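## Task

Take the milk bottle off the cart and set it upright on the supply shelving's second shelf, counting the lowest shelf as the first. It must sit directly behind the water bottle already on that shelf, on the side away from the shelf's front edge. Everything else that was on that shelf must still be on it, standing and not on top of anything. Release the bottle and move the robot away. A bottle that has toppled or leans means failure, and it does not count if the result only holds because the robot is still touching it.

## Robot and tools

Robot: a simulated Hello Robot Stretch 3 with one arm. It has a two-wheel base (0.33 m long, 0.34 m wide), a lift that moves the arm up and down a mast, and a telescoping arm that reaches out to the robot's RIGHT side. The gripper cannot move forward on its own; you drive the base to shift it fore and aft. Turning in place pivots about a point midway between the wheels, 0.05 m behind the front edge. Stowed (arm in, wrist folded), the robot sweeps a 0.28 m radius circle when it turns; an unfolded level wrist reaches outside that circle. Objects may occasionally get nudged by something else.

Frames: the base frame has its origin on the floor between the drive wheels, x forward, y left, z up. hand_pose is reported in it, located where closed fingertips meet. With all wrist joints at zero, that hand frame has x up, y pointing back along the arm toward the mast, z toward the robot's rear. Odometry is the base frame as it was when the scene began; base_odometry counts wheel rotation, so slip shows as travel. Heading runs -3.142 to 3.142, left positive.

Tool execute_actions: arguments "actions" (a list holding one action, or empty to just read state and images) and "cameras" (list from head_camera, nav_camera, wrist_camera, all; omitted, null or ["all"] gives every camera, [] gives none). An action may contain "base", "joints", both, and optionally "contact_limits"; its motions begin together. "base" holds exactly one command, each a relative offset from where the base last measured itself: {"translate_m": d} drives straight d metres, forward positive, range -1 to 1; {"rotate_rad": d} spins in place, counter-clockwise (left) positive, range -3.2 to 3.2. No sideways driving. "joints" is one object of absolute targets keyed by name: lift_m 0 to 1.1 (arm height on mast), arm_m 0 to 0.52 (extension), wrist_yaw_rad -1.345 to 4.42 (0 along the arm, positive toward the front, 3.0 folds over the base), wrist_pitch_rad -1.57 to 0.451 (0 level, negative tips fingers down), wrist_roll_rad -2.911 to 2.911 (0 fingers side by side, level), gripper_m -0.089 to 0.179 (larger is wider; actual fingertip gap is less by about 0.007 nearly shut to 0.025 fully open, zero below 0.007), head_pan_rad -3.953 to 1.73 (0 forward, positive left, -1.57 faces the arm), head_tilt_rad -1.53 to 0.419 (negative looks down). Done tolerances: 0.004 for metre joints, 0.02 for yaw, roll and head, 0.05 for pitch. Anything omitted may still be driving toward an earlier target. Bad keys or out-of-range values reject the whole call. An action lasts at most 15 s. "contact_limits" accepts only arm_m: an effort percentage (1 to 100) at which the arm motion halts with contact_stop; lower is softer, too low halts instantly, and values above the maximum are trimmed. If a result reports a stop, remaining calls in that same reply are skipped.

Tool wait: "seconds" 0 to 10; commands nothing and returns state and images. Tool zoom_image: "camera" and "region" [x0, y0, x1, y1] in pixels from the top-left, at most 504 by 504, on that camera's latest full image. Tool finished_scene: "scene" is the current scene number; it ends that scene permanently and reports success, then gives the next task. Replying without any tool call ends everything.

Result lines: base_status and joint_status tell how each motion of the last accepted action ended: done (for the base, wheels turned as ordered even if slipping), off_target (resting short, maybe still pushing), contact_stop, time_out, torque_fault. After the last three the target is dropped; arm or lift after contact_stop goes slack until commanded again, and a slack lift may sag under load or be pushed up by closing fingers on a surface. on_its_own covers joints not commanded this call; its "held at" is the held target, not the position. motor_effort is percent of max, positive toward higher values, peak in brackets; readings carry fixed bias and noise. Rest effort outside its range suggests load or contact. Positive wheel effort pushes forward. lidar_m: 12 distances in metres, 30-degree sectors starting straight ahead and going counter-clockwise (4th left, 7th behind, 10th right), scanning a plane 0.17 m up, range 0.15 to 12, blind to clear objects; "-" means nothing seen; the mast and low lift can block sectors 5, 6, 9, 10. wrist_depth_mm (45 to 1000) and head_depth_mm (280 to 4000, image sideways) are 7x7 grids of median depths, top-left first. base_tilt in degrees (forward, right positive), with a fixed few-degree bias. turned_by_wheels and turned_by_imu give rotation since the previous result.

Cameras: head_camera and nav_camera move with the head; wrist_camera rides on the gripper. Intrinsics: head 896x504, fx=fy 616.068, cx 446.04, cy 250.624; nav fisheye 672x504, f 324.361; wrist 644x364, f 335.806.

Speed: the base is fast only when stowed (lift_m under 0.30, arm_m under 0.03, wrist_yaw_rad over 2.54); otherwise slow.

Gripper: close to a value below the object's width to grasp; open at least 0.02 above the touch value to let go. Readings do not confirm a hold; retry with a different value if it slips.

Cautions: fold or unfold the wrist only with lift_m 0.32 to 0.95, wrist_pitch_rad -0.4, roll near 0; once folded the lift may go to 0.25. If yaw is below -0.4, keep pitch at -0.5 or lower. Pushing into a fixed object with the gripper above roughly 0.45 m can tip the robot, especially with high contact limits or repeated pushes; driving while holding or snagging can also tip it. If leaning, back off in small steps, free the gripper, and lower the lift near 0.2. Wrist and head have no contact stop, and long hard strain cuts a wrist servo for 10 s. Avoid drops, slips, slams and forceful hits. The robot holds its last command while you think, and bottles must stay standing after release.

Each tool is called as name(argument=value, ...) on one line, values as JSON.

## Session

execute_actions(actions=[])

Scene clock: 0.00 s.
base_odometry: x=+0.000 y=+0.000 heading=+0.000 (m, m, rad; odometry frame)
turned_by_wheels: +0.000 (rad since the last result)
turned_by_imu: +0.000 (rad since the last result)
base_tilt: forward=-0.5 right=+0.4 (deg)
lidar_m: 1.12 1.56 1.62 1.90 2.00 2.28 1.91 2.11 2.14 2.08 2.13 1.16
head_depth_mm: 1442 1458 1468 1485 1490 1405 1297 / 1451 1460 1470 1482 1497 1254 1303 / 1446 1465 1475 1488 1505 1412 1315 / 1458 1468 1480 1490 1504 1513 1525 / 1450 1462 1478 1496 1506 1511 1529 / 1462 1466 1482 1493 1510 1524 1535 / 1460 1470 1485 1501 1511 1527 1537
base_status: not commanded
joint_positions: lift_m=+0.403 arm_m=+0.000 wrist_yaw_rad=+2.880 wrist_pitch_rad=-0.451 wrist_roll_rad=+0.000 gripper_m=+0.037 head_pan_rad=+0.000 head_tilt_rad=-0.003
joint_status: not commanded
motor_effort: left_wheel=+1 right_wheel=+0 lift_m=+28 arm_m=+0 wrist_yaw_rad=+1 wrist_pitch_rad=+6 wrist_roll_rad=+0 gripper_m=+0 head_pan_rad=+0 head_tilt_rad=+2 (%)
hand_pose: x=+0.0357 y=+0.0678 z=+0.4081 quat_wxyz=(+0.247, +0.704, +0.067, +0.663) (m; base frame)
wrist_depth_mm: - - - - - - - / - - - - - - - / - - - - - - - / 881 - 868 864 864 856 860 / 724 709 749 712 738 717 705 / 619 632 - 608 589 617 614 / 541 552 - 537 539 540 536
pictures: head_camera (sideways: a quarter turn clockwise sets it upright), nav_camera (sideways: a quarter turn counterclockwise sets it upright), wrist_camera
Images, in order (width x height): head_camera 896x504, nav_camera 672x504, wrist_camera 644x364.

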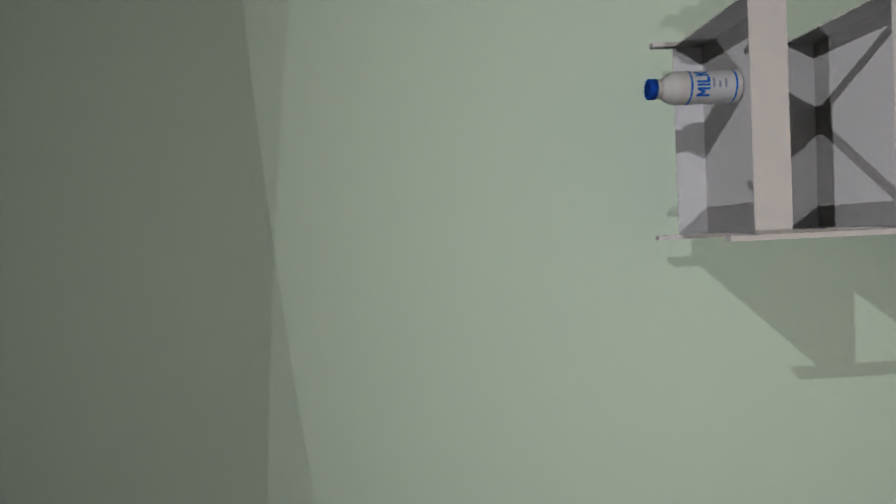

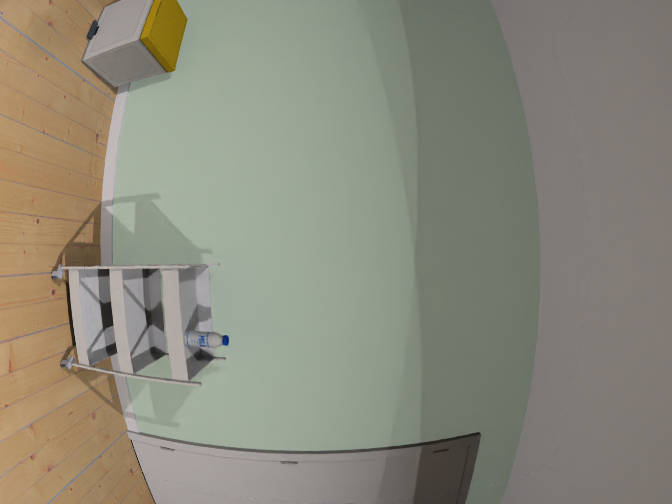

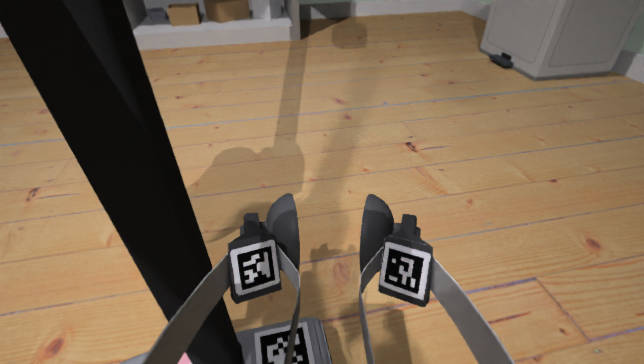

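execute_actions(actions=[{"joints":{"head_pan_rad":1.6,"head_tilt_rad":-0.35,"lift_m":0.28}}], cameras=["head_camera","nav_camera"])

Scene clock: 2.10 s.
base_odometry: x=+0.000 y=+0.000 heading=+0.000 (m, m, rad; odometry frame)
turned_by_wheels: +0.000 (rad since the last result)
turned_by_imu: +0.000 (rad since the last result)
base_tilt: forward=-0.6 right=+0.4 (deg)
lidar_m: 1.12 1.56 1.62 1.91 2.01 2.29 1.91 2.12 2.15 2.08 2.13 1.16
head_depth_mm: 1978 2112 2280 2440 2213 1673 1341 / 1951 2111 2279 2457 2223 1680 1349 / 1923 2063 2177 2146 2133 1689 1353 / 1929 2097 2209 2369 2179 1716 1363 / 1952 2100 2223 2385 2171 1710 1372 / 1954 2085 2064 2088 2167 1721 1376 / 1724 2076 2276 2497 2336 1761 1422
base_status: not commanded
joint_positions: lift_m=+0.281 arm_m=+0.000 wrist_yaw_rad=+2.880 wrist_pitch_rad=-0.452 wrist_roll_rad=+0.000 gripper_m=+0.037 head_pan_rad=+1.593 head_tilt_rad=-0.345
joint_status: all done
motor_effort: left_wheel=+1(1) right_wheel=+0(0) lift_m=+11(28) arm_m=+0(0) wrist_yaw_rad=+0(0) wrist_pitch_rad=+7(7) wrist_roll_rad=+0(0) gripper_m=+0(0) head_pan_rad=+2(27) head_tilt_rad=-2(25) (%)
hand_pose: x=+0.0356 y=+0.0677 z=+0.2859 quat_wxyz=(+0.247, +0.704, +0.067, +0.663) (m; base frame)
wrist_depth_mm: - - - - - - - / - - - - - - - / 824 - 852 820 808 833 808 / 671 - 652 677 660 660 656 / 564 546 569 546 573 547 547 / 491 - - 468 450 469 470 / - - - - 410 408 406
pictures: head_camera (sideways: a quarter turn clockwise sets it upright), nav_camera (sideways: a quarter turn counterclockwise sets it upright)
Images, in order (width x height): head_camera 896x504, nav_camera 672x504.

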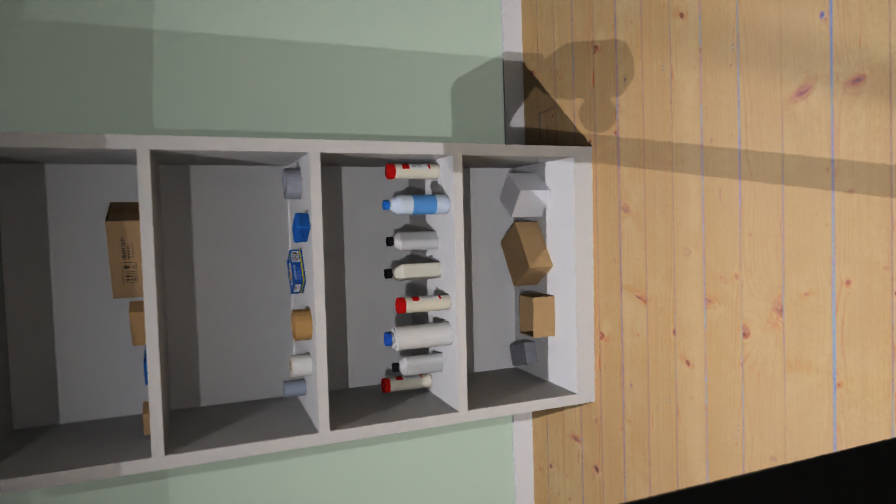

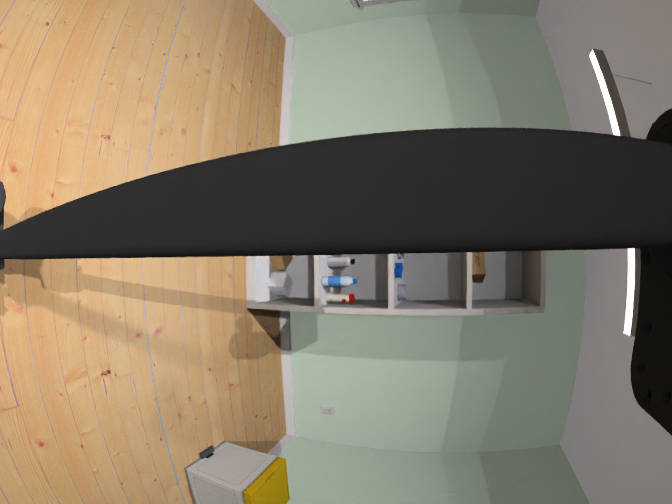

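zoom_image(camera="head_camera", region=[300, 130, 620, 430])

Region (300, 130, 620, 430) of head_camera's 896x504 image, scaled by 1.575, with more detail than that image has; it fills the top 472 rows of this view, and the rest is white.

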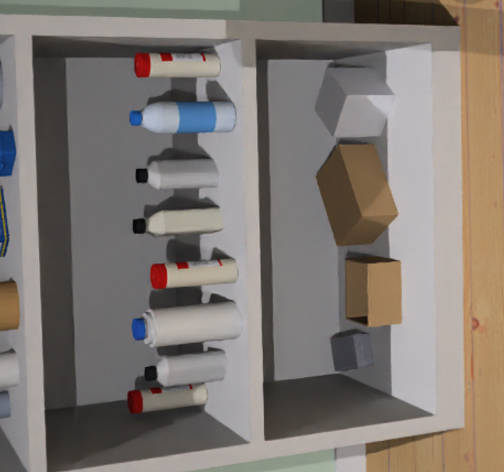

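execute_actions(actions=[{"base":{"rotate_rad":1.51},"joints":{"head_pan_rad":0,"head_tilt_rad":-0.6}}], cameras=[])

execute_actions(actions=[{"base":{"translate_m":1.0}}], cameras=["head_camera"])

Scene clock: 6.23 s.
base_odometry: x=+0.000 y=+0.000 heading=+1.510 (m, m, rad; odometry frame)
turned_by_wheels: +1.510 (rad since the last result)
turned_by_imu: +1.518 (rad since the last result)
base_tilt: forward=-0.6 right=+0.5 (deg)
lidar_m: 1.90 2.00 2.33 1.91 2.27 2.18 2.08 2.26 1.18 1.12 1.59 1.56
head_depth_mm: 1999 2211 2502 2124 1674 1375 1165 / 1988 2214 2502 2131 1676 1377 1168 / 1914 2120 2392 2146 1680 1384 1178 / 1914 2121 2297 2168 1699 1396 1178 / 1895 2113 2303 2180 1702 1396 1185 / 1899 2097 2373 2167 1717 1406 1188 / 1862 1822 2080 2167 1713 1413 1187
base_status: done
joint_positions: lift_m=+0.281 arm_m=+0.000 wrist_yaw_rad=+2.880 wrist_pitch_rad=-0.452 wrist_roll_rad=+0.000 gripper_m=+0.037 head_pan_rad=+0.007 head_tilt_rad=-0.593
joint_status: all done
motor_effort: left_wheel=-1(7) right_wheel=+2(9) lift_m=+11(11) arm_m=+0(0) wrist_yaw_rad=+0(1) wrist_pitch_rad=+7(7) wrist_roll_rad=+0(0) gripper_m=+0(0) head_pan_rad=-2(28) head_tilt_rad=-3(22) (%)
hand_pose: x=+0.0356 y=+0.0676 z=+0.2859 quat_wxyz=(+0.247, +0.704, +0.067, +0.663) (m; base frame)
wrist_depth_mm: - - - - - - - / - - - - - - - / 841 - 842 823 845 825 823 / 665 - 662 674 659 650 659 / 555 542 582 557 576 544 548 / 481 - - 471 445 465 469 / - - - - 415 411 410
pictures: none
No camera images: the call's "cameras" was empty. Leave "cameras" out to get every camera's image.

Scene clock: 11.33 s.
base_odometry: x=+0.061 y=+0.998 heading=+1.510 (m, m, rad; odometry frame)
turned_by_wheels: +0.000 (rad since the last result)
turned_by_imu: +0.001 (rad since the last result)
base_tilt: forward=-0.6 right=+0.5 (deg)
lidar_m: 0.91 1.10 1.88 2.26 2.32 2.73 3.08 1.61 1.47 1.09 1.12 1.43
head_depth_mm: 1140 1276 1443 1656 1667 1378 1165 / 747 854 1357 1615 1627 1378 1169 / 1062 984 1187 1173 1456 1387 1176 / 1088 1158 1379 1146 1503 1381 1177 / 1088 1153 1367 1200 1499 1385 1182 / 1083 1155 1366 1196 1539 1392 1186 / 1082 1146 1359 1128 1527 1394 1190
base_status: done
joint_positions: lift_m=+0.281 arm_m=+0.000 wrist_yaw_rad=+2.880 wrist_pitch_rad=-0.452 wrist_roll_rad=+0.000 gripper_m=+0.037 head_pan_rad=+0.007 head_tilt_rad=-0.594
joint_status: not commanded
motor_effort: left_wheel=-1(6) right_wheel=+2(7) lift_m=+11(11) arm_m=+0(0) wrist_yaw_rad=+0(0) wrist_pitch_rad=+7(7) wrist_roll_rad=+0(0) gripper_m=+0(0) head_pan_rad=-2(3) head_tilt_rad=-3(3) (%)
hand_pose: x=+0.0356 y=+0.0676 z=+0.2859 quat_wxyz=(+0.247, +0.704, +0.067, +0.663) (m; base frame)
wrist_depth_mm: - - - - - - 907 / - - - - - - 941 / 828 - 833 827 818 814 813 / 673 - 659 654 660 648 653 / 558 547 575 544 564 548 547 / 486 - - 472 453 472 467 / - - - - 409 415 406
pictures: head_camera (sideways: a quarter turn clockwise sets it upright)
Images, in order (width x height): head_camera 896x504.

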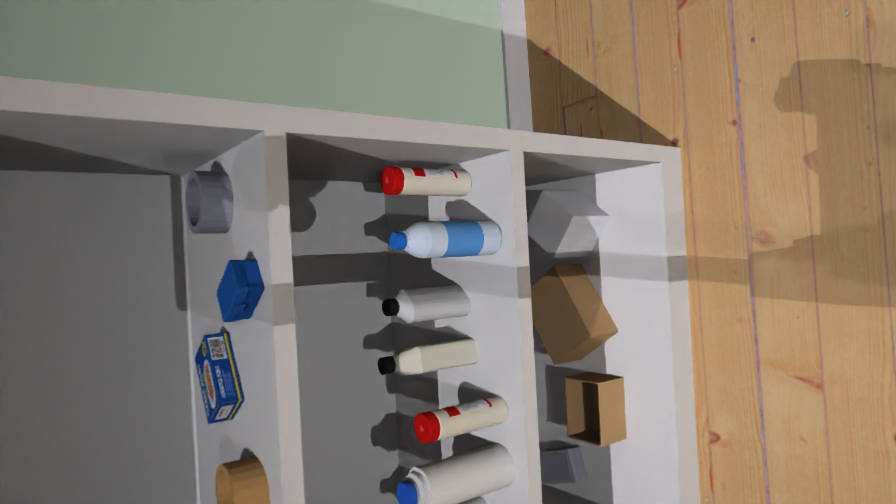

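execute_actions(actions=[{"base":{"translate_m":0.4}}], cameras=[])

execute_actions(actions=[{"base":{"rotate_rad":1.60},"joints":{"head_pan_rad":-1.57,"head_tilt_rad":-0.85}}], cameras=[])

execute_actions(actions=[{"joints":{"lift_m":0.56,"wrist_pitch_rad":-0.4,"wrist_yaw_rad":2.6}}], cameras=[])

execute_actions(actions=[{"joints":{"wrist_yaw_rad":0,"gripper_m":0.13}}], cameras=[])

execute_actions(actions=[{"joints":{"wrist_pitch_rad":0}}])

Scene clock: 14.57 s.
base_odometry: x=+0.085 y=+1.397 heading=+1.510 (m, m, rad; odometry frame)
turned_by_wheels: +0.000 (rad since the last result)
turned_by_imu: +0.000 (rad since the last result)
base_tilt: forward=-0.5 right=+0.4 (deg)
lidar_m: 0.64 0.66 0.82 2.27 2.34 3.05 3.49 1.75 1.12 1.07 1.43 0.52
head_depth_mm: 467 481 500 545 1271 1363 1165 / 664 693 650 578 789 818 1095 / 756 845 642 582 936 860 1103 / 752 841 720 556 1001 826 1108 / 749 836 728 545 920 847 1113 / 747 832 678 572 927 853 1117 / 744 829 668 577 1019 814 1121
base_status: done
joint_positions: lift_m=+0.281 arm_m=+0.000 wrist_yaw_rad=+2.880 wrist_pitch_rad=-0.452 wrist_roll_rad=+0.000 gripper_m=+0.037 head_pan_rad=+0.007 head_tilt_rad=-0.594
joint_status: not commanded
motor_effort: left_wheel=-1(5) right_wheel=+3(8) lift_m=+11(11) arm_m=+0(0) wrist_yaw_rad=+1(0) wrist_pitch_rad=+7(7) wrist_roll_rad=+0(0) gripper_m=+0(0) head_pan_rad=-2(3) head_tilt_rad=-3(3) (%)
hand_pose: x=+0.0356 y=+0.0676 z=+0.2858 quat_wxyz=(+0.247, +0.704, +0.068, +0.663) (m; base frame)
wrist_depth_mm: - - - - - 764 822 / - - - - - 822 684 / 851 - 825 823 832 692 601 / 660 - 664 662 651 631 533 / 560 535 572 549 563 549 498 / 482 - - 467 450 464 468 / - - - - 410 409 410
pictures: none
No camera images: the call's "cameras" was empty. Leave "cameras" out to get every camera's image.

Scene clock: 16.90 s.
base_odometry: x=+0.085 y=+1.397 heading=+3.110 (m, m, rad; odometry frame)
turned_by_wheels: +1.600 (rad since the last result)
turned_by_imu: +1.609 (rad since the last result)
base_tilt: forward=-0.5 right=+0.5 (deg)
lidar_m: 2.27 2.32 3.04 3.50 1.75 1.11 1.07 1.38 0.52 0.65 0.67 0.81
head_depth_mm: 535 530 570 1366 1399 1217 1086 / 720 573 767 817 1000 1204 1124 / 751 575 1082 902 1246 1208 1130 / 751 526 1085 927 1252 1211 1121 / 756 545 1081 926 1255 1213 1096 / 761 589 1081 930 1256 1217 1101 / 763 579 1091 937 1262 1229 1102
base_status: done
joint_positions: lift_m=+0.281 arm_m=+0.000 wrist_yaw_rad=+2.880 wrist_pitch_rad=-0.452 wrist_roll_rad=+0.000 gripper_m=+0.037 head_pan_rad=-1.563 head_tilt_rad=-0.840
joint_status: all done
motor_effort: left_wheel=-1(6) right_wheel=+2(8) lift_m=+11(12) arm_m=+0(0) wrist_yaw_rad=+0(0) wrist_pitch_rad=+7(7) wrist_roll_rad=+0(0) gripper_m=+0(0) head_pan_rad=-2(26) head_tilt_rad=-5(25) (%)
hand_pose: x=+0.0356 y=+0.0676 z=+0.2858 quat_wxyz=(+0.247, +0.704, +0.068, +0.663) (m; base frame)
wrist_depth_mm: - - - - - - - / - - - - - - - / 820 - 830 844 813 813 835 / 663 - 671 668 653 652 643 / 556 543 564 554 560 543 549 / 476 - - 473 452 467 469 / - - - - 409 410 411
pictures: none
No camera images: the call's "cameras" was empty. Leave "cameras" out to get every camera's image.

Scene clock: 20.27 s.
base_odometry: x=+0.085 y=+1.397 heading=+3.110 (m, m, rad; odometry frame)
turned_by_wheels: +0.000 (rad since the last result)
turned_by_imu: +0.000 (rad since the last result)
base_tilt: forward=-0.6 right=+0.5 (deg)
lidar_m: 2.26 2.33 3.04 3.51 1.75 1.11 1.08 1.38 0.52 0.64 0.66 0.81
head_depth_mm: 535 530 570 1364 1391 1223 1083 / 720 572 767 819 1000 1222 - / 753 575 1087 901 1245 1222 - / 750 526 1086 926 1251 1233 1096 / 755 544 1083 927 1252 1212 1098 / 760 588 1082 933 1252 1216 1102 / 762 580 1092 939 1266 1225 1103
base_status: not commanded
joint_positions: lift_m=+0.559 arm_m=+0.000 wrist_yaw_rad=+2.603 wrist_pitch_rad=-0.418 wrist_roll_rad=+0.000 gripper_m=+0.037 head_pan_rad=-1.563 head_tilt_rad=-0.840
joint_status: all done
motor_effort: left_wheel=-1(1) right_wheel=+2(2) lift_m=+40(42) arm_m=+0(0) wrist_yaw_rad=-3(2) wrist_pitch_rad=+9(10) wrist_roll_rad=+0(0) gripper_m=+0(0) head_pan_rad=-2(3) head_tilt_rad=-5(4) (%)
hand_pose: x=+0.0938 y=+0.0477 z=+0.5719 quat_wxyz=(+0.326, +0.706, -0.042, +0.628) (m; base frame)
wrist_depth_mm: - - - - - - - / - - - - - - - / - - - - - - - / - - - - - - - / 994 989 - 988 991 995 959 / - 828 796 829 787 838 815 / - 747 731 715 714 724 719
pictures: none
No camera images: the call's "cameras" was empty. Leave "cameras" out to get every camera's image.

Scene clock: 22.57 s.
base_odometry: x=+0.085 y=+1.397 heading=+3.110 (m, m, rad; odometry frame)
turned_by_wheels: +0.000 (rad since the last result)
turned_by_imu: +0.000 (rad since the last result)
base_tilt: forward=-0.6 right=+0.5 (deg)
lidar_m: 2.27 2.32 3.02 3.50 1.76 1.11 1.07 1.38 0.52 0.64 0.66 0.82
head_depth_mm: 534 531 569 1367 1394 1219 1086 / 720 572 769 820 997 1222 - / 753 575 1083 902 1248 1222 - / 752 526 1081 930 1250 1217 1103 / 753 545 1084 925 1253 1215 1100 / 764 588 1082 936 1258 1216 1099 / 762 579 1090 936 1266 1222 1105
base_status: not commanded
joint_positions: lift_m=+0.559 arm_m=+0.000 wrist_yaw_rad=+0.004 wrist_pitch_rad=-0.418 wrist_roll_rad=+0.000 gripper_m=+0.130 head_pan_rad=-1.563 head_tilt_rad=-0.840
joint_status: all done
motor_effort: left_wheel=-1(1) right_wheel=+2(2) lift_m=+40(40) arm_m=+0(0) wrist_yaw_rad=-3(4) wrist_pitch_rad=+9(9) wrist_roll_rad=+0(0) gripper_m=+0(95) head_pan_rad=-2(2) head_tilt_rad=-5(5) (%)
hand_pose: x=-0.0207 y=-0.3693 z=+0.5719 quat_wxyz=(+0.692, +0.148, -0.691, -0.146) (m; base frame)
wrist_depth_mm: 656 360 368 269 350 319 222 / 399 397 395 294 364 339 231 / 332 330 328 307 312 306 253 / 312 303 297 289 286 278 851 / 786 882 727 711 649 315 913 / 744 - 706 692 654 - 809 / 642 650 645 636 624 673 718
pictures: none
No camera images: the call's "cameras" was empty. Leave "cameras" out to get every camera's image.

Scene clock: 23.60 s.
base_odometry: x=+0.085 y=+1.397 heading=+3.110 (m, m, rad; odometry frame)
turned_by_wheels: +0.000 (rad since the last result)
turned_by_imu: +0.000 (rad since the last result)
base_tilt: forward=-0.5 right=+0.4 (deg)
lidar_m: 2.27 2.33 3.04 3.48 1.76 1.11 1.08 1.38 0.52 0.64 0.66 0.81
head_depth_mm: 535 530 569 1367 1395 1224 1086 / 721 572 769 819 996 1226 - / 752 576 1084 901 1246 1220 - / 751 526 1080 927 1249 1213 1095 / 755 545 1083 927 1254 1213 1094 / 760 587 1080 933 1252 1220 1101 / 764 579 1093 937 1269 1219 1103
base_status: not commanded
joint_positions: lift_m=+0.559 arm_m=+0.000 wrist_yaw_rad=+0.004 wrist_pitch_rad=-0.022 wrist_roll_rad=+0.000 gripper_m=+0.130 head_pan_rad=-1.563 head_tilt_rad=-0.840
joint_status: all done
motor_effort: left_wheel=-1(1) right_wheel=+3(2) lift_m=+40(40) arm_m=+0(0) wrist_yaw_rad=-3(3) wrist_pitch_rad=+10(11) wrist_roll_rad=+0(0) gripper_m=+0(0) head_pan_rad=-2(2) head_tilt_rad=-5(5) (%)
hand_pose: x=-0.0205 y=-0.4006 z=+0.6683 quat_wxyz=(+0.707, +0.009, -0.707, -0.007) (m; base frame)
wrist_depth_mm: 690 661 660 642 636 352 223 / 698 697 691 671 665 349 222 / 727 722 706 433 584 349 228 / 343 649 412 305 369 343 234 / 345 506 436 316 376 297 246 / 338 - 361 324 363 - 255 / 299 293 289 280 282 275 829
pictures: head_camera (sideways: a quarter turn clockwise sets it upright), nav_camera (sideways: a quarter turn counterclockwise sets it upright), wrist_camera
Images, in order (width x height): head_camera 896x504, nav_camera 672x504, wrist_camera 644x364.

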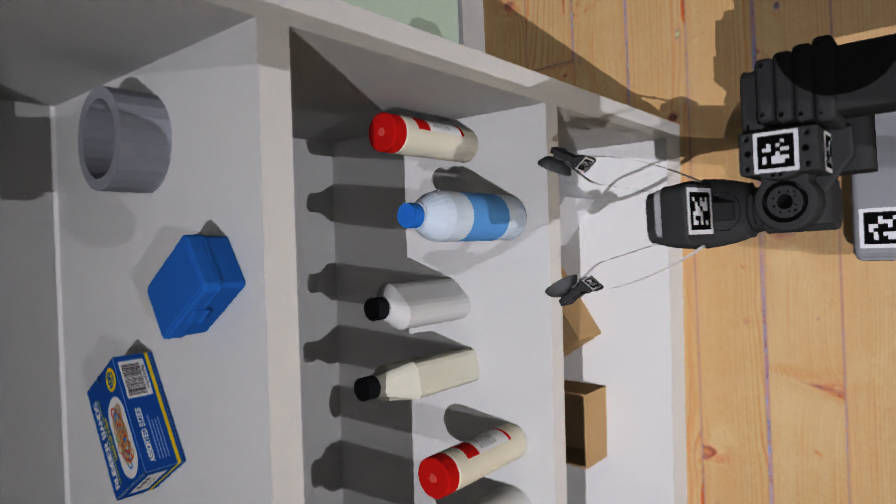

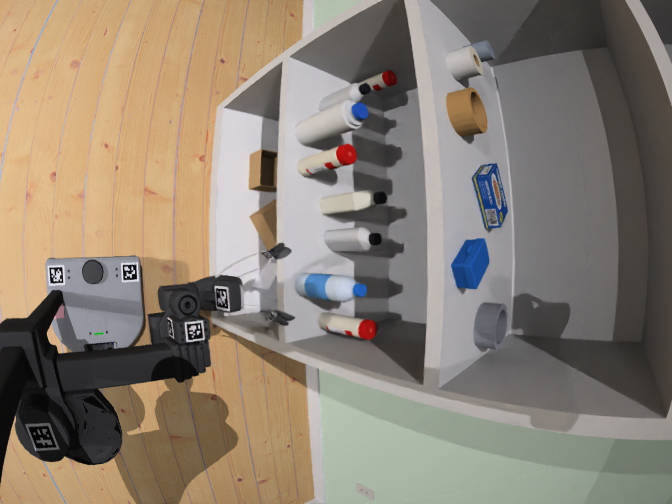

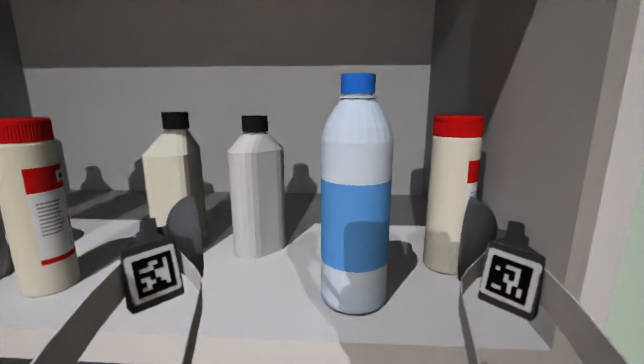

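execute_actions(actions=[{"joints":{"wrist_yaw_rad":-0.055,"arm_m":0.11,"wrist_pitch_rad":0.03}}], cameras=["head_camera","wrist_camera"])

Scene clock: 25.87 s.
base_odometry: x=+0.085 y=+1.397 heading=+3.110 (m, m, rad; odometry frame)
turned_by_wheels: +0.000 (rad since the last result)
turned_by_imu: +0.000 (rad since the last result)
base_tilt: forward=-0.4 right=+0.5 (deg)
lidar_m: 2.27 2.33 3.03 3.48 1.76 1.11 1.07 1.38 0.52 0.64 0.66 0.81
head_depth_mm: 535 530 570 1363 1394 1217 1083 / 720 572 766 819 920 - - / 753 575 1086 900 882 1187 1109 / 751 526 1081 947 1249 1210 1107 / 753 544 1080 927 1257 1218 1099 / 760 588 1078 933 1256 1217 1100 / 764 579 1089 939 1262 1225 1102
base_status: not commanded
joint_positions: lift_m=+0.559 arm_m=+0.110 wrist_yaw_rad=-0.052 wrist_pitch_rad=+0.009 wrist_roll_rad=+0.000 gripper_m=+0.130 head_pan_rad=-1.563 head_tilt_rad=-0.840
joint_status: all done
motor_effort: left_wheel=-1(1) right_wheel=+2(2) lift_m=+40(40) arm_m=+4(5) wrist_yaw_rad=-3(4) wrist_pitch_rad=+10(11) wrist_roll_rad=+0(0) gripper_m=+0(0) head_pan_rad=-2(3) head_tilt_rad=-4(5) (%)
hand_pose: x=-0.0349 y=-0.5108 z=+0.6761 quat_wxyz=(+0.707, -0.021, -0.706, -0.016) (m; base frame)
wrist_depth_mm: 548 559 537 546 547 305 201 / 567 573 563 555 558 305 202 / 584 575 579 177 543 266 201 / 299 330 309 169 280 254 201 / 275 297 322 175 281 266 202 / 342 - 325 182 285 - 196 / 296 299 296 188 283 276 187
pictures: head_camera (sideways: a quarter turn clockwise sets it upright), wrist_camera
Images, in order (width x height): head_camera 896x504, wrist_camera 644x364.

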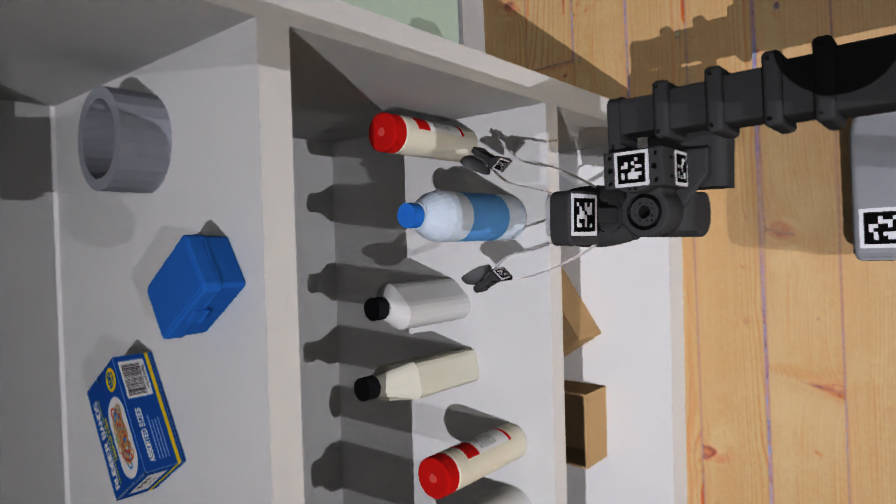

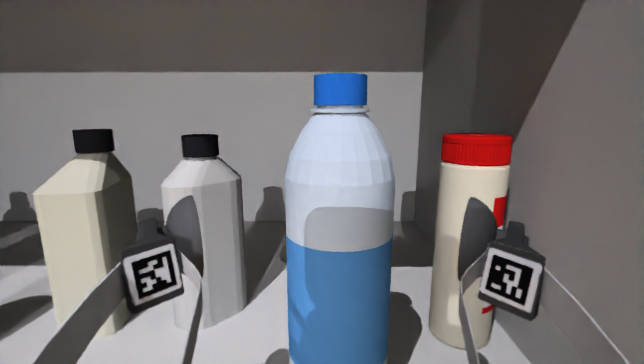

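execute_actions(actions=[{"joints":{"arm_m":0.16,"lift_m":0.545,"gripper_m":0.115}}], cameras=["wrist_camera"])

execute_actions(actions=[{"joints":{"gripper_m":0.02}}], cameras=["head_camera","wrist_camera"])

Scene clock: 27.47 s.
base_odometry: x=+0.085 y=+1.397 heading=+3.110 (m, m, rad; odometry frame)
turned_by_wheels: +0.000 (rad since the last result)
turned_by_imu: +0.000 (rad since the last result)
base_tilt: forward=-0.6 right=+0.5 (deg)
lidar_m: 2.27 2.33 3.03 3.47 1.75 1.11 1.07 1.38 0.52 0.64 0.66 0.82
head_depth_mm: 535 530 570 1369 1391 1221 1090 / 720 572 766 818 883 - - / 751 575 1086 900 875 1208 1111 / 750 526 1084 926 1253 1211 1109 / 754 545 1083 927 1255 1215 1099 / 761 588 1078 930 1254 1216 1097 / 762 579 1090 938 1259 1225 1104
base_status: not commanded
joint_positions: lift_m=+0.546 arm_m=+0.160 wrist_yaw_rad=-0.052 wrist_pitch_rad=+0.009 wrist_roll_rad=+0.000 gripper_m=+0.115 head_pan_rad=-1.563 head_tilt_rad=-0.840
joint_status: all done
motor_effort: left_wheel=-1(1) right_wheel=+2(2) lift_m=+11(38) arm_m=+3(4) wrist_yaw_rad=-3(3) wrist_pitch_rad=+10(10) wrist_roll_rad=+0(0) gripper_m=+0(68) head_pan_rad=-2(3) head_tilt_rad=-5(4) (%)
hand_pose: x=-0.0349 y=-0.5608 z=+0.6627 quat_wxyz=(+0.707, -0.021, -0.706, -0.016) (m; base frame)
wrist_depth_mm: 499 496 500 493 502 305 202 / 518 525 518 128 480 307 203 / 273 534 537 119 134 209 202 / 244 235 550 117 125 202 202 / 235 290 497 121 127 206 202 / 236 290 319 125 137 - 203 / 241 252 266 131 146 226 192
pictures: wrist_camera
Images, in order (width x height): wrist_camera 644x364.

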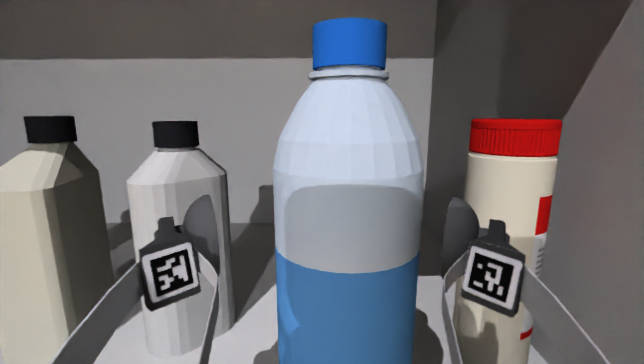

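Scene clock: 28.90 s.
base_odometry: x=+0.085 y=+1.397 heading=+3.109 (m, m, rad; odometry frame)
turned_by_wheels: +0.000 (rad since the last result)
turned_by_imu: +0.000 (rad since the last result)
base_tilt: forward=-0.5 right=+0.5 (deg)
lidar_m: 2.27 2.32 3.04 3.48 1.75 1.11 1.07 1.38 0.52 0.65 0.66 0.81
head_depth_mm: 535 529 569 1367 1393 1221 1092 / 719 571 768 818 882 - - / 750 576 1081 919 877 1207 1111 / 750 526 1080 926 1252 1206 1113 / 754 545 1084 926 1255 1213 1097 / 760 588 1080 931 1256 1218 1100 / 763 579 1092 941 1258 1224 1103
base_status: not commanded
joint_positions: lift_m=+0.546 arm_m=+0.160 wrist_yaw_rad=-0.061 wrist_pitch_rad=+0.014 wrist_roll_rad=+0.000 gripper_m=+0.021 head_pan_rad=-1.563 head_tilt_rad=-0.840
joint_status: all done
motor_effort: left_wheel=-2(2) right_wheel=+4(4) lift_m=+11(11) arm_m=+3(4) wrist_yaw_rad=+6(4) wrist_pitch_rad=+7(10) wrist_roll_rad=+0(0) gripper_m=-26(100) head_pan_rad=-2(3) head_tilt_rad=-4(5) (%)
hand_pose: x=-0.0372 y=-0.5608 z=+0.6640 quat_wxyz=(+0.707, -0.026, -0.706, -0.017) (m; base frame)
wrist_depth_mm: 497 499 498 124 502 299 198 / 521 508 520 121 511 299 199 / 527 528 527 114 466 210 199 / 250 236 252 112 425 205 199 / 240 239 247 116 123 212 199 / 240 294 270 120 128 217 199 / 244 261 267 125 256 233 199
pictures: head_camera (sideways: a quarter turn clockwise sets it upright), wrist_camera
Images, in order (width x height): head_camera 896x504, wrist_camera 644x364.

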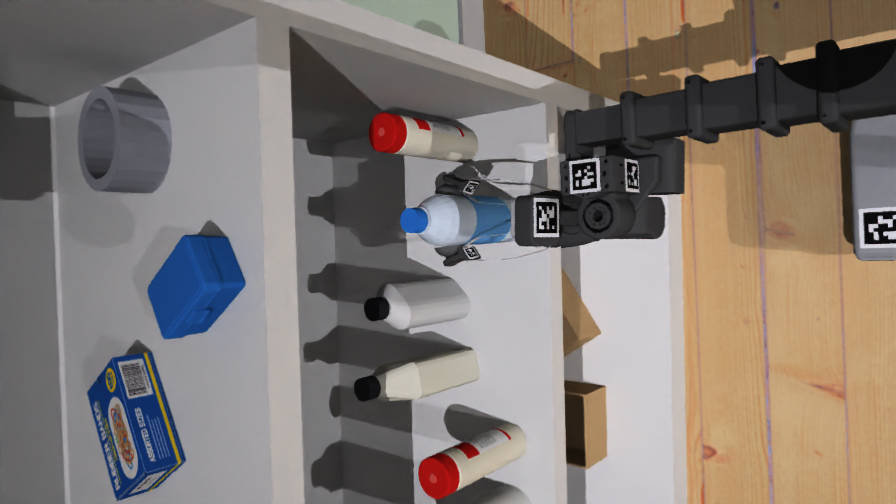

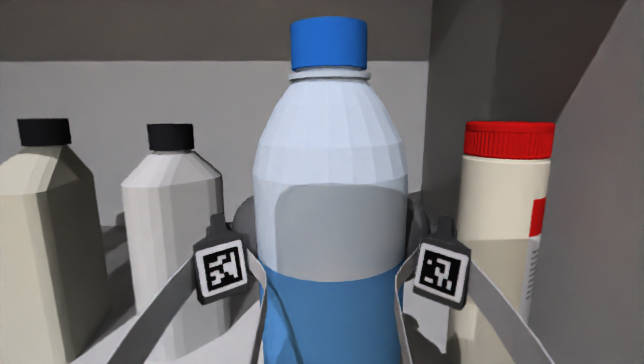

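execute_actions(actions=[{"joints":{"lift_m":0.565,"gripper_m":0.0}}], cameras=["wrist_camera"])

execute_actions(actions=[{"base":{"translate_m":0.17}}], cameras=["head_camera","wrist_camera"])

Scene clock: 29.97 s.
base_odometry: x=+0.085 y=+1.397 heading=+3.109 (m, m, rad; odometry frame)
turned_by_wheels: +0.000 (rad since the last result)
turned_by_imu: +0.000 (rad since the last result)
base_tilt: forward=-0.6 right=+0.5 (deg)
lidar_m: 2.27 2.33 3.04 3.49 1.75 1.11 1.07 1.38 0.52 0.65 0.66 0.81
head_depth_mm: 534 530 570 1365 1391 1223 1090 / 718 572 770 818 880 - - / 750 575 1088 922 - 1207 1108 / 750 525 1084 927 1254 1210 1110 / 754 544 1083 928 1252 1214 1096 / 759 588 1081 930 1254 1219 1103 / 762 579 1089 937 1258 1220 1102
base_status: not commanded
joint_positions: lift_m=+0.564 arm_m=+0.160 wrist_yaw_rad=-0.058 wrist_pitch_rad=-0.032 wrist_roll_rad=+0.000 gripper_m=+0.002 head_pan_rad=-1.563 head_tilt_rad=-0.840
joint_status: all done
motor_effort: left_wheel=-1(2) right_wheel=+4(5) lift_m=+43(44) arm_m=+3(3) wrist_yaw_rad=+3(5) wrist_pitch_rad=+30(31) wrist_roll_rad=+0(0) gripper_m=-35(100) head_pan_rad=-2(2) head_tilt_rad=-5(5) (%)
hand_pose: x=-0.0364 y=-0.5597 z=+0.6704 quat_wxyz=(+0.707, -0.009, -0.707, -0.032) (m; base frame)
wrist_depth_mm: 493 498 498 123 498 301 200 / 511 515 507 121 510 301 200 / 526 529 528 114 466 212 200 / 250 239 252 111 426 206 201 / 239 243 192 114 124 214 200 / 241 289 274 119 127 222 201 / 248 268 269 123 253 237 200
pictures: wrist_camera
Images, in order (width x height): wrist_camera 644x364.

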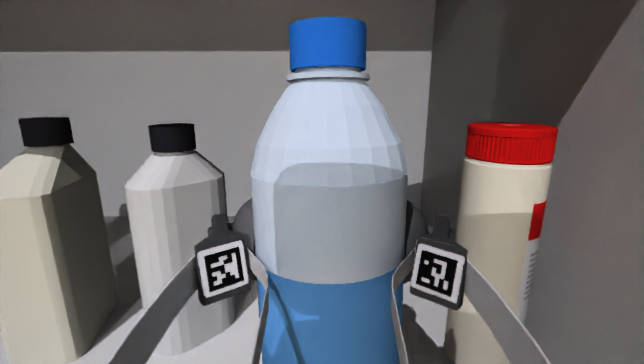

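Scene clock: 32.80 s.
base_odometry: x=-0.084 y=+1.403 heading=+3.109 (m, m, rad; odometry frame)
turned_by_wheels: +0.000 (rad since the last result)
turned_by_imu: -0.001 (rad since the last result)
base_tilt: forward=-0.6 right=+0.4 (deg)
lidar_m: 2.10 2.18 2.93 3.48 1.86 1.73 1.25 1.38 0.61 0.63 0.69 0.70
head_depth_mm: 755 531 989 915 1026 1216 1090 / 753 532 1092 957 879 - - / 755 575 1085 900 - 1205 1107 / 754 578 1088 857 1251 1206 1112 / 754 583 1084 927 1252 1217 1092 / 761 541 1087 834 1260 1218 1100 / 766 551 1090 915 1137 1223 1100
base_status: done
joint_positions: lift_m=+0.564 arm_m=+0.160 wrist_yaw_rad=-0.057 wrist_pitch_rad=-0.033 wrist_roll_rad=+0.000 gripper_m=+0.016 head_pan_rad=-1.563 head_tilt_rad=-0.840
joint_status: not commanded
on_its_own: gripper_m is held at +0.015, not at your +0.000, by its stall guard, which is still easing
motor_effort: left_wheel=-1(1) right_wheel=+2(7) lift_m=+43(44) arm_m=+3(3) wrist_yaw_rad=+1(2) wrist_pitch_rad=+30(30) wrist_roll_rad=+0(0) gripper_m=-28(35) head_pan_rad=-2(3) head_tilt_rad=-5(5) (%)
hand_pose: x=-0.0361 y=-0.5597 z=+0.6704 quat_wxyz=(+0.707, -0.008, -0.707, -0.032) (m; base frame)
wrist_depth_mm: 496 504 497 124 493 500 407 / 521 514 518 121 518 521 413 / 532 534 527 114 537 546 408 / 157 563 249 111 238 557 407 / 157 493 180 115 124 489 412 / 158 362 237 119 128 358 355 / 161 268 264 124 269 279 279
pictures: head_camera (sideways: a quarter turn clockwise sets it upright), wrist_camera
Images, in order (width x height): head_camera 896x504, wrist_camera 644x364.

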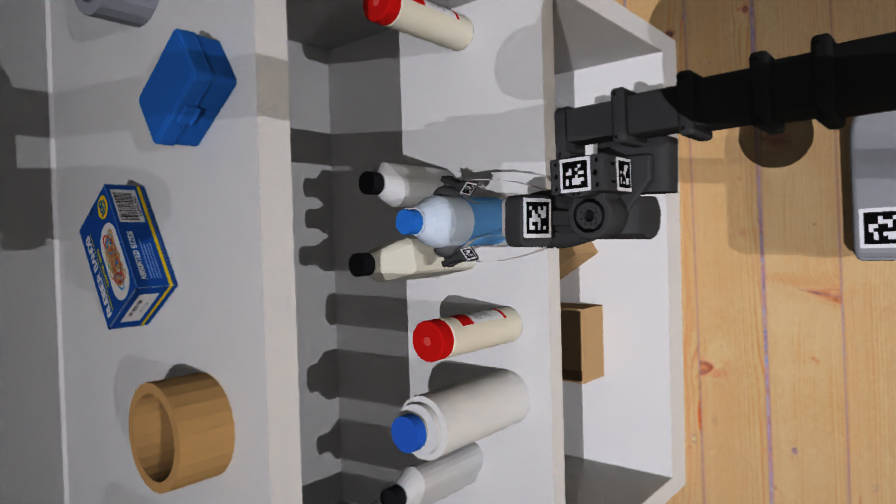

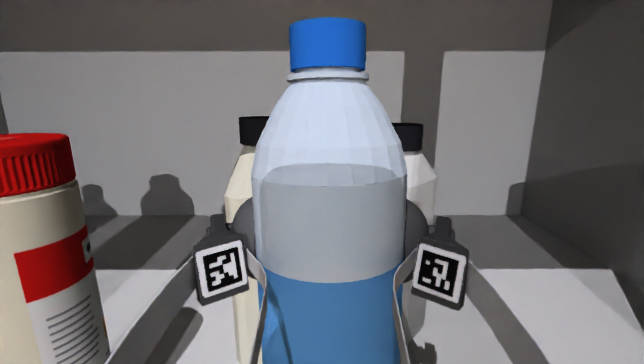

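execute_actions(actions=[{"joints":{"lift_m":0.546}}], cameras=[])

execute_actions(actions=[{"joints":{"gripper_m":0.115}}], cameras=[])

execute_actions(actions=[{"joints":{"arm_m":0}}], cameras=["wrist_camera"])

execute_actions(actions=[{"base":{"rotate_rad":-1.127},"joints":{"wrist_pitch_rad":-0.4,"wrist_yaw_rad":2.7,"gripper_m":0.04,"lift_m":0.34,"head_pan_rad":-3.0,"head_tilt_rad":-0.6}}], cameras=["nav_camera"])

execute_actions(actions=[{"joints":{"lift_m":0.29}}], cameras=[])

execute_actions(actions=[{"base":{"translate_m":-1.0}}], cameras=["nav_camera"])

Scene clock: 34.07 s.
base_odometry: x=-0.084 y=+1.403 heading=+3.109 (m, m, rad; odometry frame)
turned_by_wheels: +0.000 (rad since the last result)
turned_by_imu: +0.000 (rad since the last result)
base_tilt: forward=-0.6 right=+0.4 (deg)
lidar_m: 2.10 2.17 2.93 3.49 1.86 1.73 1.25 1.38 0.60 0.64 0.69 0.71
head_depth_mm: 758 531 988 913 1023 1213 1092 / 755 532 1090 960 1230 - - / 754 576 1089 901 881 1211 1107 / 754 580 1086 856 1252 1209 1111 / 753 584 1085 929 1252 1216 1096 / 762 542 1086 837 1261 1219 1100 / 765 552 1090 917 1132 1222 1103
base_status: not commanded
joint_positions: lift_m=+0.547 arm_m=+0.160 wrist_yaw_rad=-0.057 wrist_pitch_rad=+0.011 wrist_roll_rad=+0.000 gripper_m=+0.023 head_pan_rad=-1.563 head_tilt_rad=-0.840
joint_status: all done
on_its_own: gripper_m is held at +0.022, not at your +0.000, by its stall guard, which is still easing
motor_effort: left_wheel=-1(1) right_wheel=+2(2) lift_m=+11(41) arm_m=+3(3) wrist_yaw_rad=+2(1) wrist_pitch_rad=+9(30) wrist_roll_rad=+0(0) gripper_m=-24(26) head_pan_rad=-2(3) head_tilt_rad=-4(5) (%)
hand_pose: x=-0.0362 y=-0.5608 z=+0.6641 quat_wxyz=(+0.707, -0.024, -0.706, -0.017) (m; base frame)
wrist_depth_mm: 503 505 504 129 502 502 412 / 525 519 514 125 526 516 407 / 529 533 528 116 534 540 410 / 157 561 248 114 236 552 411 / 157 517 220 116 124 524 410 / 157 364 231 119 127 365 361 / 159 267 260 122 264 277 277
pictures: none
No camera images: the call's "cameras" was empty. Leave "cameras" out to get every camera's image.

Scene clock: 35.50 s.
base_odometry: x=-0.084 y=+1.403 heading=+3.109 (m, m, rad; odometry frame)
turned_by_wheels: +0.000 (rad since the last result)
turned_by_imu: +0.000 (rad since the last result)
base_tilt: forward=-0.5 right=+0.5 (deg)
lidar_m: 2.10 2.17 2.92 3.47 1.86 1.73 1.24 1.38 0.60 0.64 0.69 0.71
head_depth_mm: 755 531 988 914 1025 1214 1089 / 756 532 1091 962 1228 - - / 754 576 1088 901 880 1211 1109 / 753 579 1090 856 1253 1216 1110 / 753 583 1085 933 1259 1218 1097 / 761 541 1087 836 1258 1222 1099 / 766 551 1093 916 1135 1220 1101
base_status: not commanded
joint_positions: lift_m=+0.547 arm_m=+0.160 wrist_yaw_rad=-0.057 wrist_pitch_rad=+0.012 wrist_roll_rad=+0.000 gripper_m=+0.115 head_pan_rad=-1.563 head_tilt_rad=-0.840
joint_status: all done
motor_effort: left_wheel=-1(1) right_wheel=+2(2) lift_m=+10(10) arm_m=+3(3) wrist_yaw_rad=+1(1) wrist_pitch_rad=+9(10) wrist_roll_rad=+0(0) gripper_m=+0(94) head_pan_rad=-2(2) head_tilt_rad=-5(5) (%)
hand_pose: x=-0.0362 y=-0.5608 z=+0.6644 quat_wxyz=(+0.707, -0.024, -0.706, -0.016) (m; base frame)
wrist_depth_mm: 504 507 505 500 510 502 409 / 521 522 514 122 521 519 404 / 526 537 532 114 534 540 410 / 157 548 248 112 235 548 410 / 157 536 220 115 185 522 411 / 158 363 230 119 253 - 360 / 156 278 256 124 256 279 280
pictures: none
No camera images: the call's "cameras" was empty. Leave "cameras" out to get every camera's image.

Scene clock: 37.93 s.
base_odometry: x=-0.084 y=+1.403 heading=+3.109 (m, m, rad; odometry frame)
turned_by_wheels: +0.000 (rad since the last result)
turned_by_imu: +0.000 (rad since the last result)
base_tilt: forward=-0.6 right=+0.4 (deg)
lidar_m: 2.10 2.17 2.93 3.49 1.86 1.73 1.25 1.38 0.60 0.64 0.69 0.70
head_depth_mm: 756 531 985 915 1029 1216 1086 / 754 534 1087 962 1247 1218 - / 753 576 1086 900 1246 1213 - / 754 580 1086 864 1250 1213 1097 / 754 584 1086 928 1249 1215 1097 / 761 542 1088 836 1262 1222 1102 / 766 551 1091 914 1130 1221 1101
base_status: not commanded
joint_positions: lift_m=+0.547 arm_m=+0.000 wrist_yaw_rad=-0.057 wrist_pitch_rad=+0.012 wrist_roll_rad=+0.000 gripper_m=+0.115 head_pan_rad=-1.563 head_tilt_rad=-0.840
joint_status: all done
motor_effort: left_wheel=-1(1) right_wheel=+2(2) lift_m=+11(11) arm_m=-3(2) wrist_yaw_rad=+1(2) wrist_pitch_rad=+9(9) wrist_roll_rad=+1(0) gripper_m=+1(0) head_pan_rad=-3(2) head_tilt_rad=-5(5) (%)
hand_pose: x=-0.0361 y=-0.4013 z=+0.6644 quat_wxyz=(+0.707, -0.024, -0.706, -0.016) (m; base frame)
wrist_depth_mm: 628 659 662 657 660 620 407 / 613 686 688 681 674 608 405 / 289 683 691 276 700 613 366 / 294 303 706 281 706 620 371 / 299 344 505 291 480 525 383 / 307 329 363 299 363 - 366 / 294 281 281 280 280 281 280
pictures: wrist_camera
Images, in order (width x height): wrist_camera 644x364.

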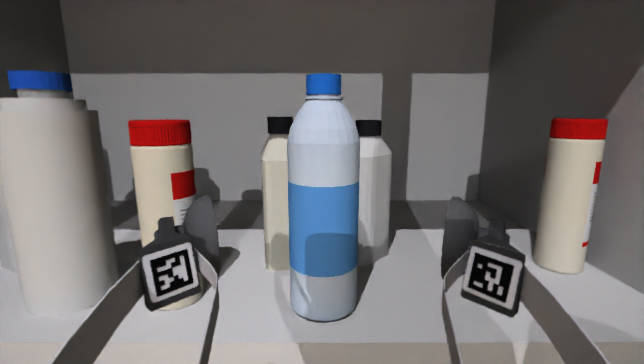

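Scene clock: 40.70 s.
base_odometry: x=-0.084 y=+1.403 heading=+1.982 (m, m, rad; odometry frame)
turned_by_wheels: -1.127 (rad since the last result)
turned_by_imu: -1.138 (rad since the last result)
base_tilt: forward=-0.5 right=+0.4 (deg)
lidar_m: 0.74 0.69 2.10 2.14 2.34 3.50 1.95 1.78 1.24 1.52 0.61 0.64
head_depth_mm: 3141 3437 2816 2071 1638 1359 1157 / 3258 3610 2848 2082 1649 1362 1158 / 3096 3492 2864 2107 1660 1370 1169 / 2588 2859 2748 2116 1667 1378 1174 / 2264 2183 2293 2128 1673 1380 1176 / 1983 2077 2227 2149 1695 1385 1180 / 1764 1894 2046 2084 1703 1393 1181
base_status: done
joint_positions: lift_m=+0.341 arm_m=+0.000 wrist_yaw_rad=+2.697 wrist_pitch_rad=-0.415 wrist_roll_rad=+0.000 gripper_m=+0.040 head_pan_rad=-2.993 head_tilt_rad=-0.606
joint_status: all done
motor_effort: left_wheel=+3(7) right_wheel=-2(4) lift_m=+11(11) arm_m=-2(3) wrist_yaw_rad=+2(2) wrist_pitch_rad=+7(10) wrist_roll_rad=+0(0) gripper_m=+0(93) head_pan_rad=-2(26) head_tilt_rad=+3(23) (%)
hand_pose: x=+0.0755 y=+0.0577 z=+0.3541 quat_wxyz=(+0.295, +0.707, -0.010, +0.643) (m; base frame)
wrist_depth_mm: - - - - - - - / - - - - - - - / - - - - - - 578 / - 809 818 800 796 810 611 / - 670 698 670 687 664 593 / - 568 543 562 521 558 538 / 489 - - 491 480 485 485
pictures: nav_camera (sideways: a quarter turn counterclockwise sets it upright)
Images, in order (width x height): nav_camera 672x504.

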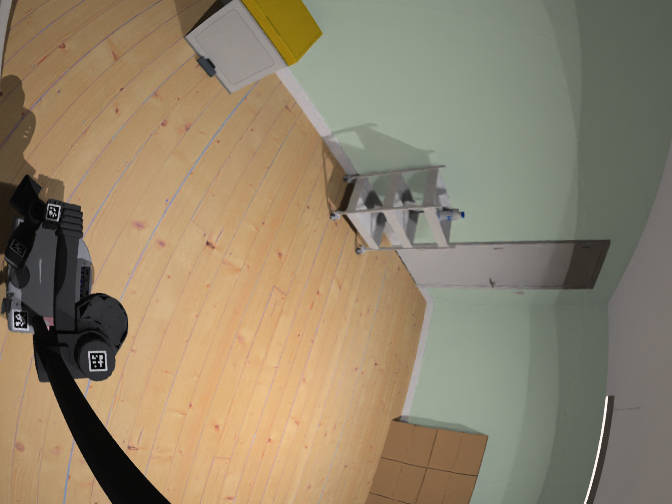

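Scene clock: 42.00 s.
base_odometry: x=-0.084 y=+1.403 heading=+1.982 (m, m, rad; odometry frame)
turned_by_wheels: +0.000 (rad since the last result)
turned_by_imu: +0.000 (rad since the last result)
base_tilt: forward=-0.5 right=+0.5 (deg)
lidar_m: 0.74 0.69 2.10 2.13 2.34 3.48 1.95 1.78 1.24 1.52 0.61 0.64
head_depth_mm: 3113 3409 2810 2087 1636 1358 1158 / 3291 3598 2849 2079 1649 1369 1162 / 3074 3465 2859 2105 1659 1372 1166 / 2585 2849 2741 2106 1670 1373 1171 / 2264 2176 2288 2132 1679 1380 1176 / 1991 2073 2226 2147 1697 1385 1180 / 1763 1895 2043 2073 1707 1401 1183
base_status: not commanded
joint_positions: lift_m=+0.291 arm_m=+0.000 wrist_yaw_rad=+2.697 wrist_pitch_rad=-0.415 wrist_roll_rad=+0.000 gripper_m=+0.040 head_pan_rad=-2.993 head_tilt_rad=-0.606
joint_status: all done
motor_effort: left_wheel=+3(3) right_wheel=-2(2) lift_m=+11(10) arm_m=-2(2) wrist_yaw_rad=+3(3) wrist_pitch_rad=+7(7) wrist_roll_rad=+0(0) gripper_m=+0(0) head_pan_rad=-2(3) head_tilt_rad=+3(3) (%)
hand_pose: x=+0.0755 y=+0.0577 z=+0.3041 quat_wxyz=(+0.295, +0.707, -0.010, +0.643) (m; base frame)
wrist_depth_mm: - - - - - - - / - - - - - - - / 943 923 926 939 917 913 585 / - 722 725 712 708 710 599 / - 598 603 592 608 591 551 / - 515 - 505 472 507 497 / 452 - - 436 437 435 435
pictures: none
No camera images: the call's "cameras" was empty. Leave "cameras" out to get every camera's image.

Scene clock: 47.00 s.
base_odometry: x=+0.316 y=+0.486 heading=+1.983 (m, m, rad; odometry frame)
turned_by_wheels: +0.000 (rad since the last result)
turned_by_imu: -0.003 (rad since the last result)
base_tilt: forward=-0.5 right=+0.5 (deg)
lidar_m: 1.61 2.47 2.24 2.26 2.75 2.60 1.93 0.94 1.25 1.01 1.07 1.40
head_depth_mm: 2377 2619 2739 2080 1644 1363 1157 / 2512 2777 2842 2094 1655 1364 1158 / 2282 2601 2713 2104 1662 1376 1165 / 1924 2125 2364 2124 1662 1375 1170 / 1663 1806 1996 1998 1628 1386 1177 / 1488 1602 1392 1450 1543 1395 1183 / 1326 1416 1337 1347 1308 1394 1186
base_status: done
joint_positions: lift_m=+0.291 arm_m=+0.000 wrist_yaw_rad=+2.697 wrist_pitch_rad=-0.415 wrist_roll_rad=+0.000 gripper_m=+0.040 head_pan_rad=-2.993 head_tilt_rad=-0.605
joint_status: not commanded
motor_effort: left_wheel=+2(7) right_wheel=-2(7) lift_m=+11(11) arm_m=-2(2) wrist_yaw_rad=+3(2) wrist_pitch_rad=+7(7) wrist_roll_rad=+0(0) gripper_m=+0(0) head_pan_rad=-3(2) head_tilt_rad=+3(3) (%)
hand_pose: x=+0.0754 y=+0.0577 z=+0.3041 quat_wxyz=(+0.295, +0.707, -0.010, +0.643) (m; base frame)
wrist_depth_mm: - - - - - - - / - - - - - - - / 955 931 932 925 931 923 897 / - 716 719 714 723 721 705 / - 597 611 587 615 581 591 / - 506 - 498 472 500 495 / 449 - - 433 434 436 430
pictures: nav_camera (sideways: a quarter turn counterclockwise sets it upright)
Images, in order (width x height): nav_camera 672x504.

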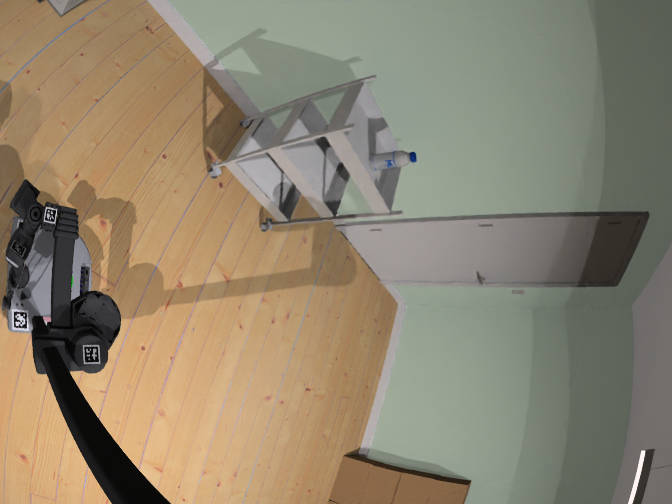

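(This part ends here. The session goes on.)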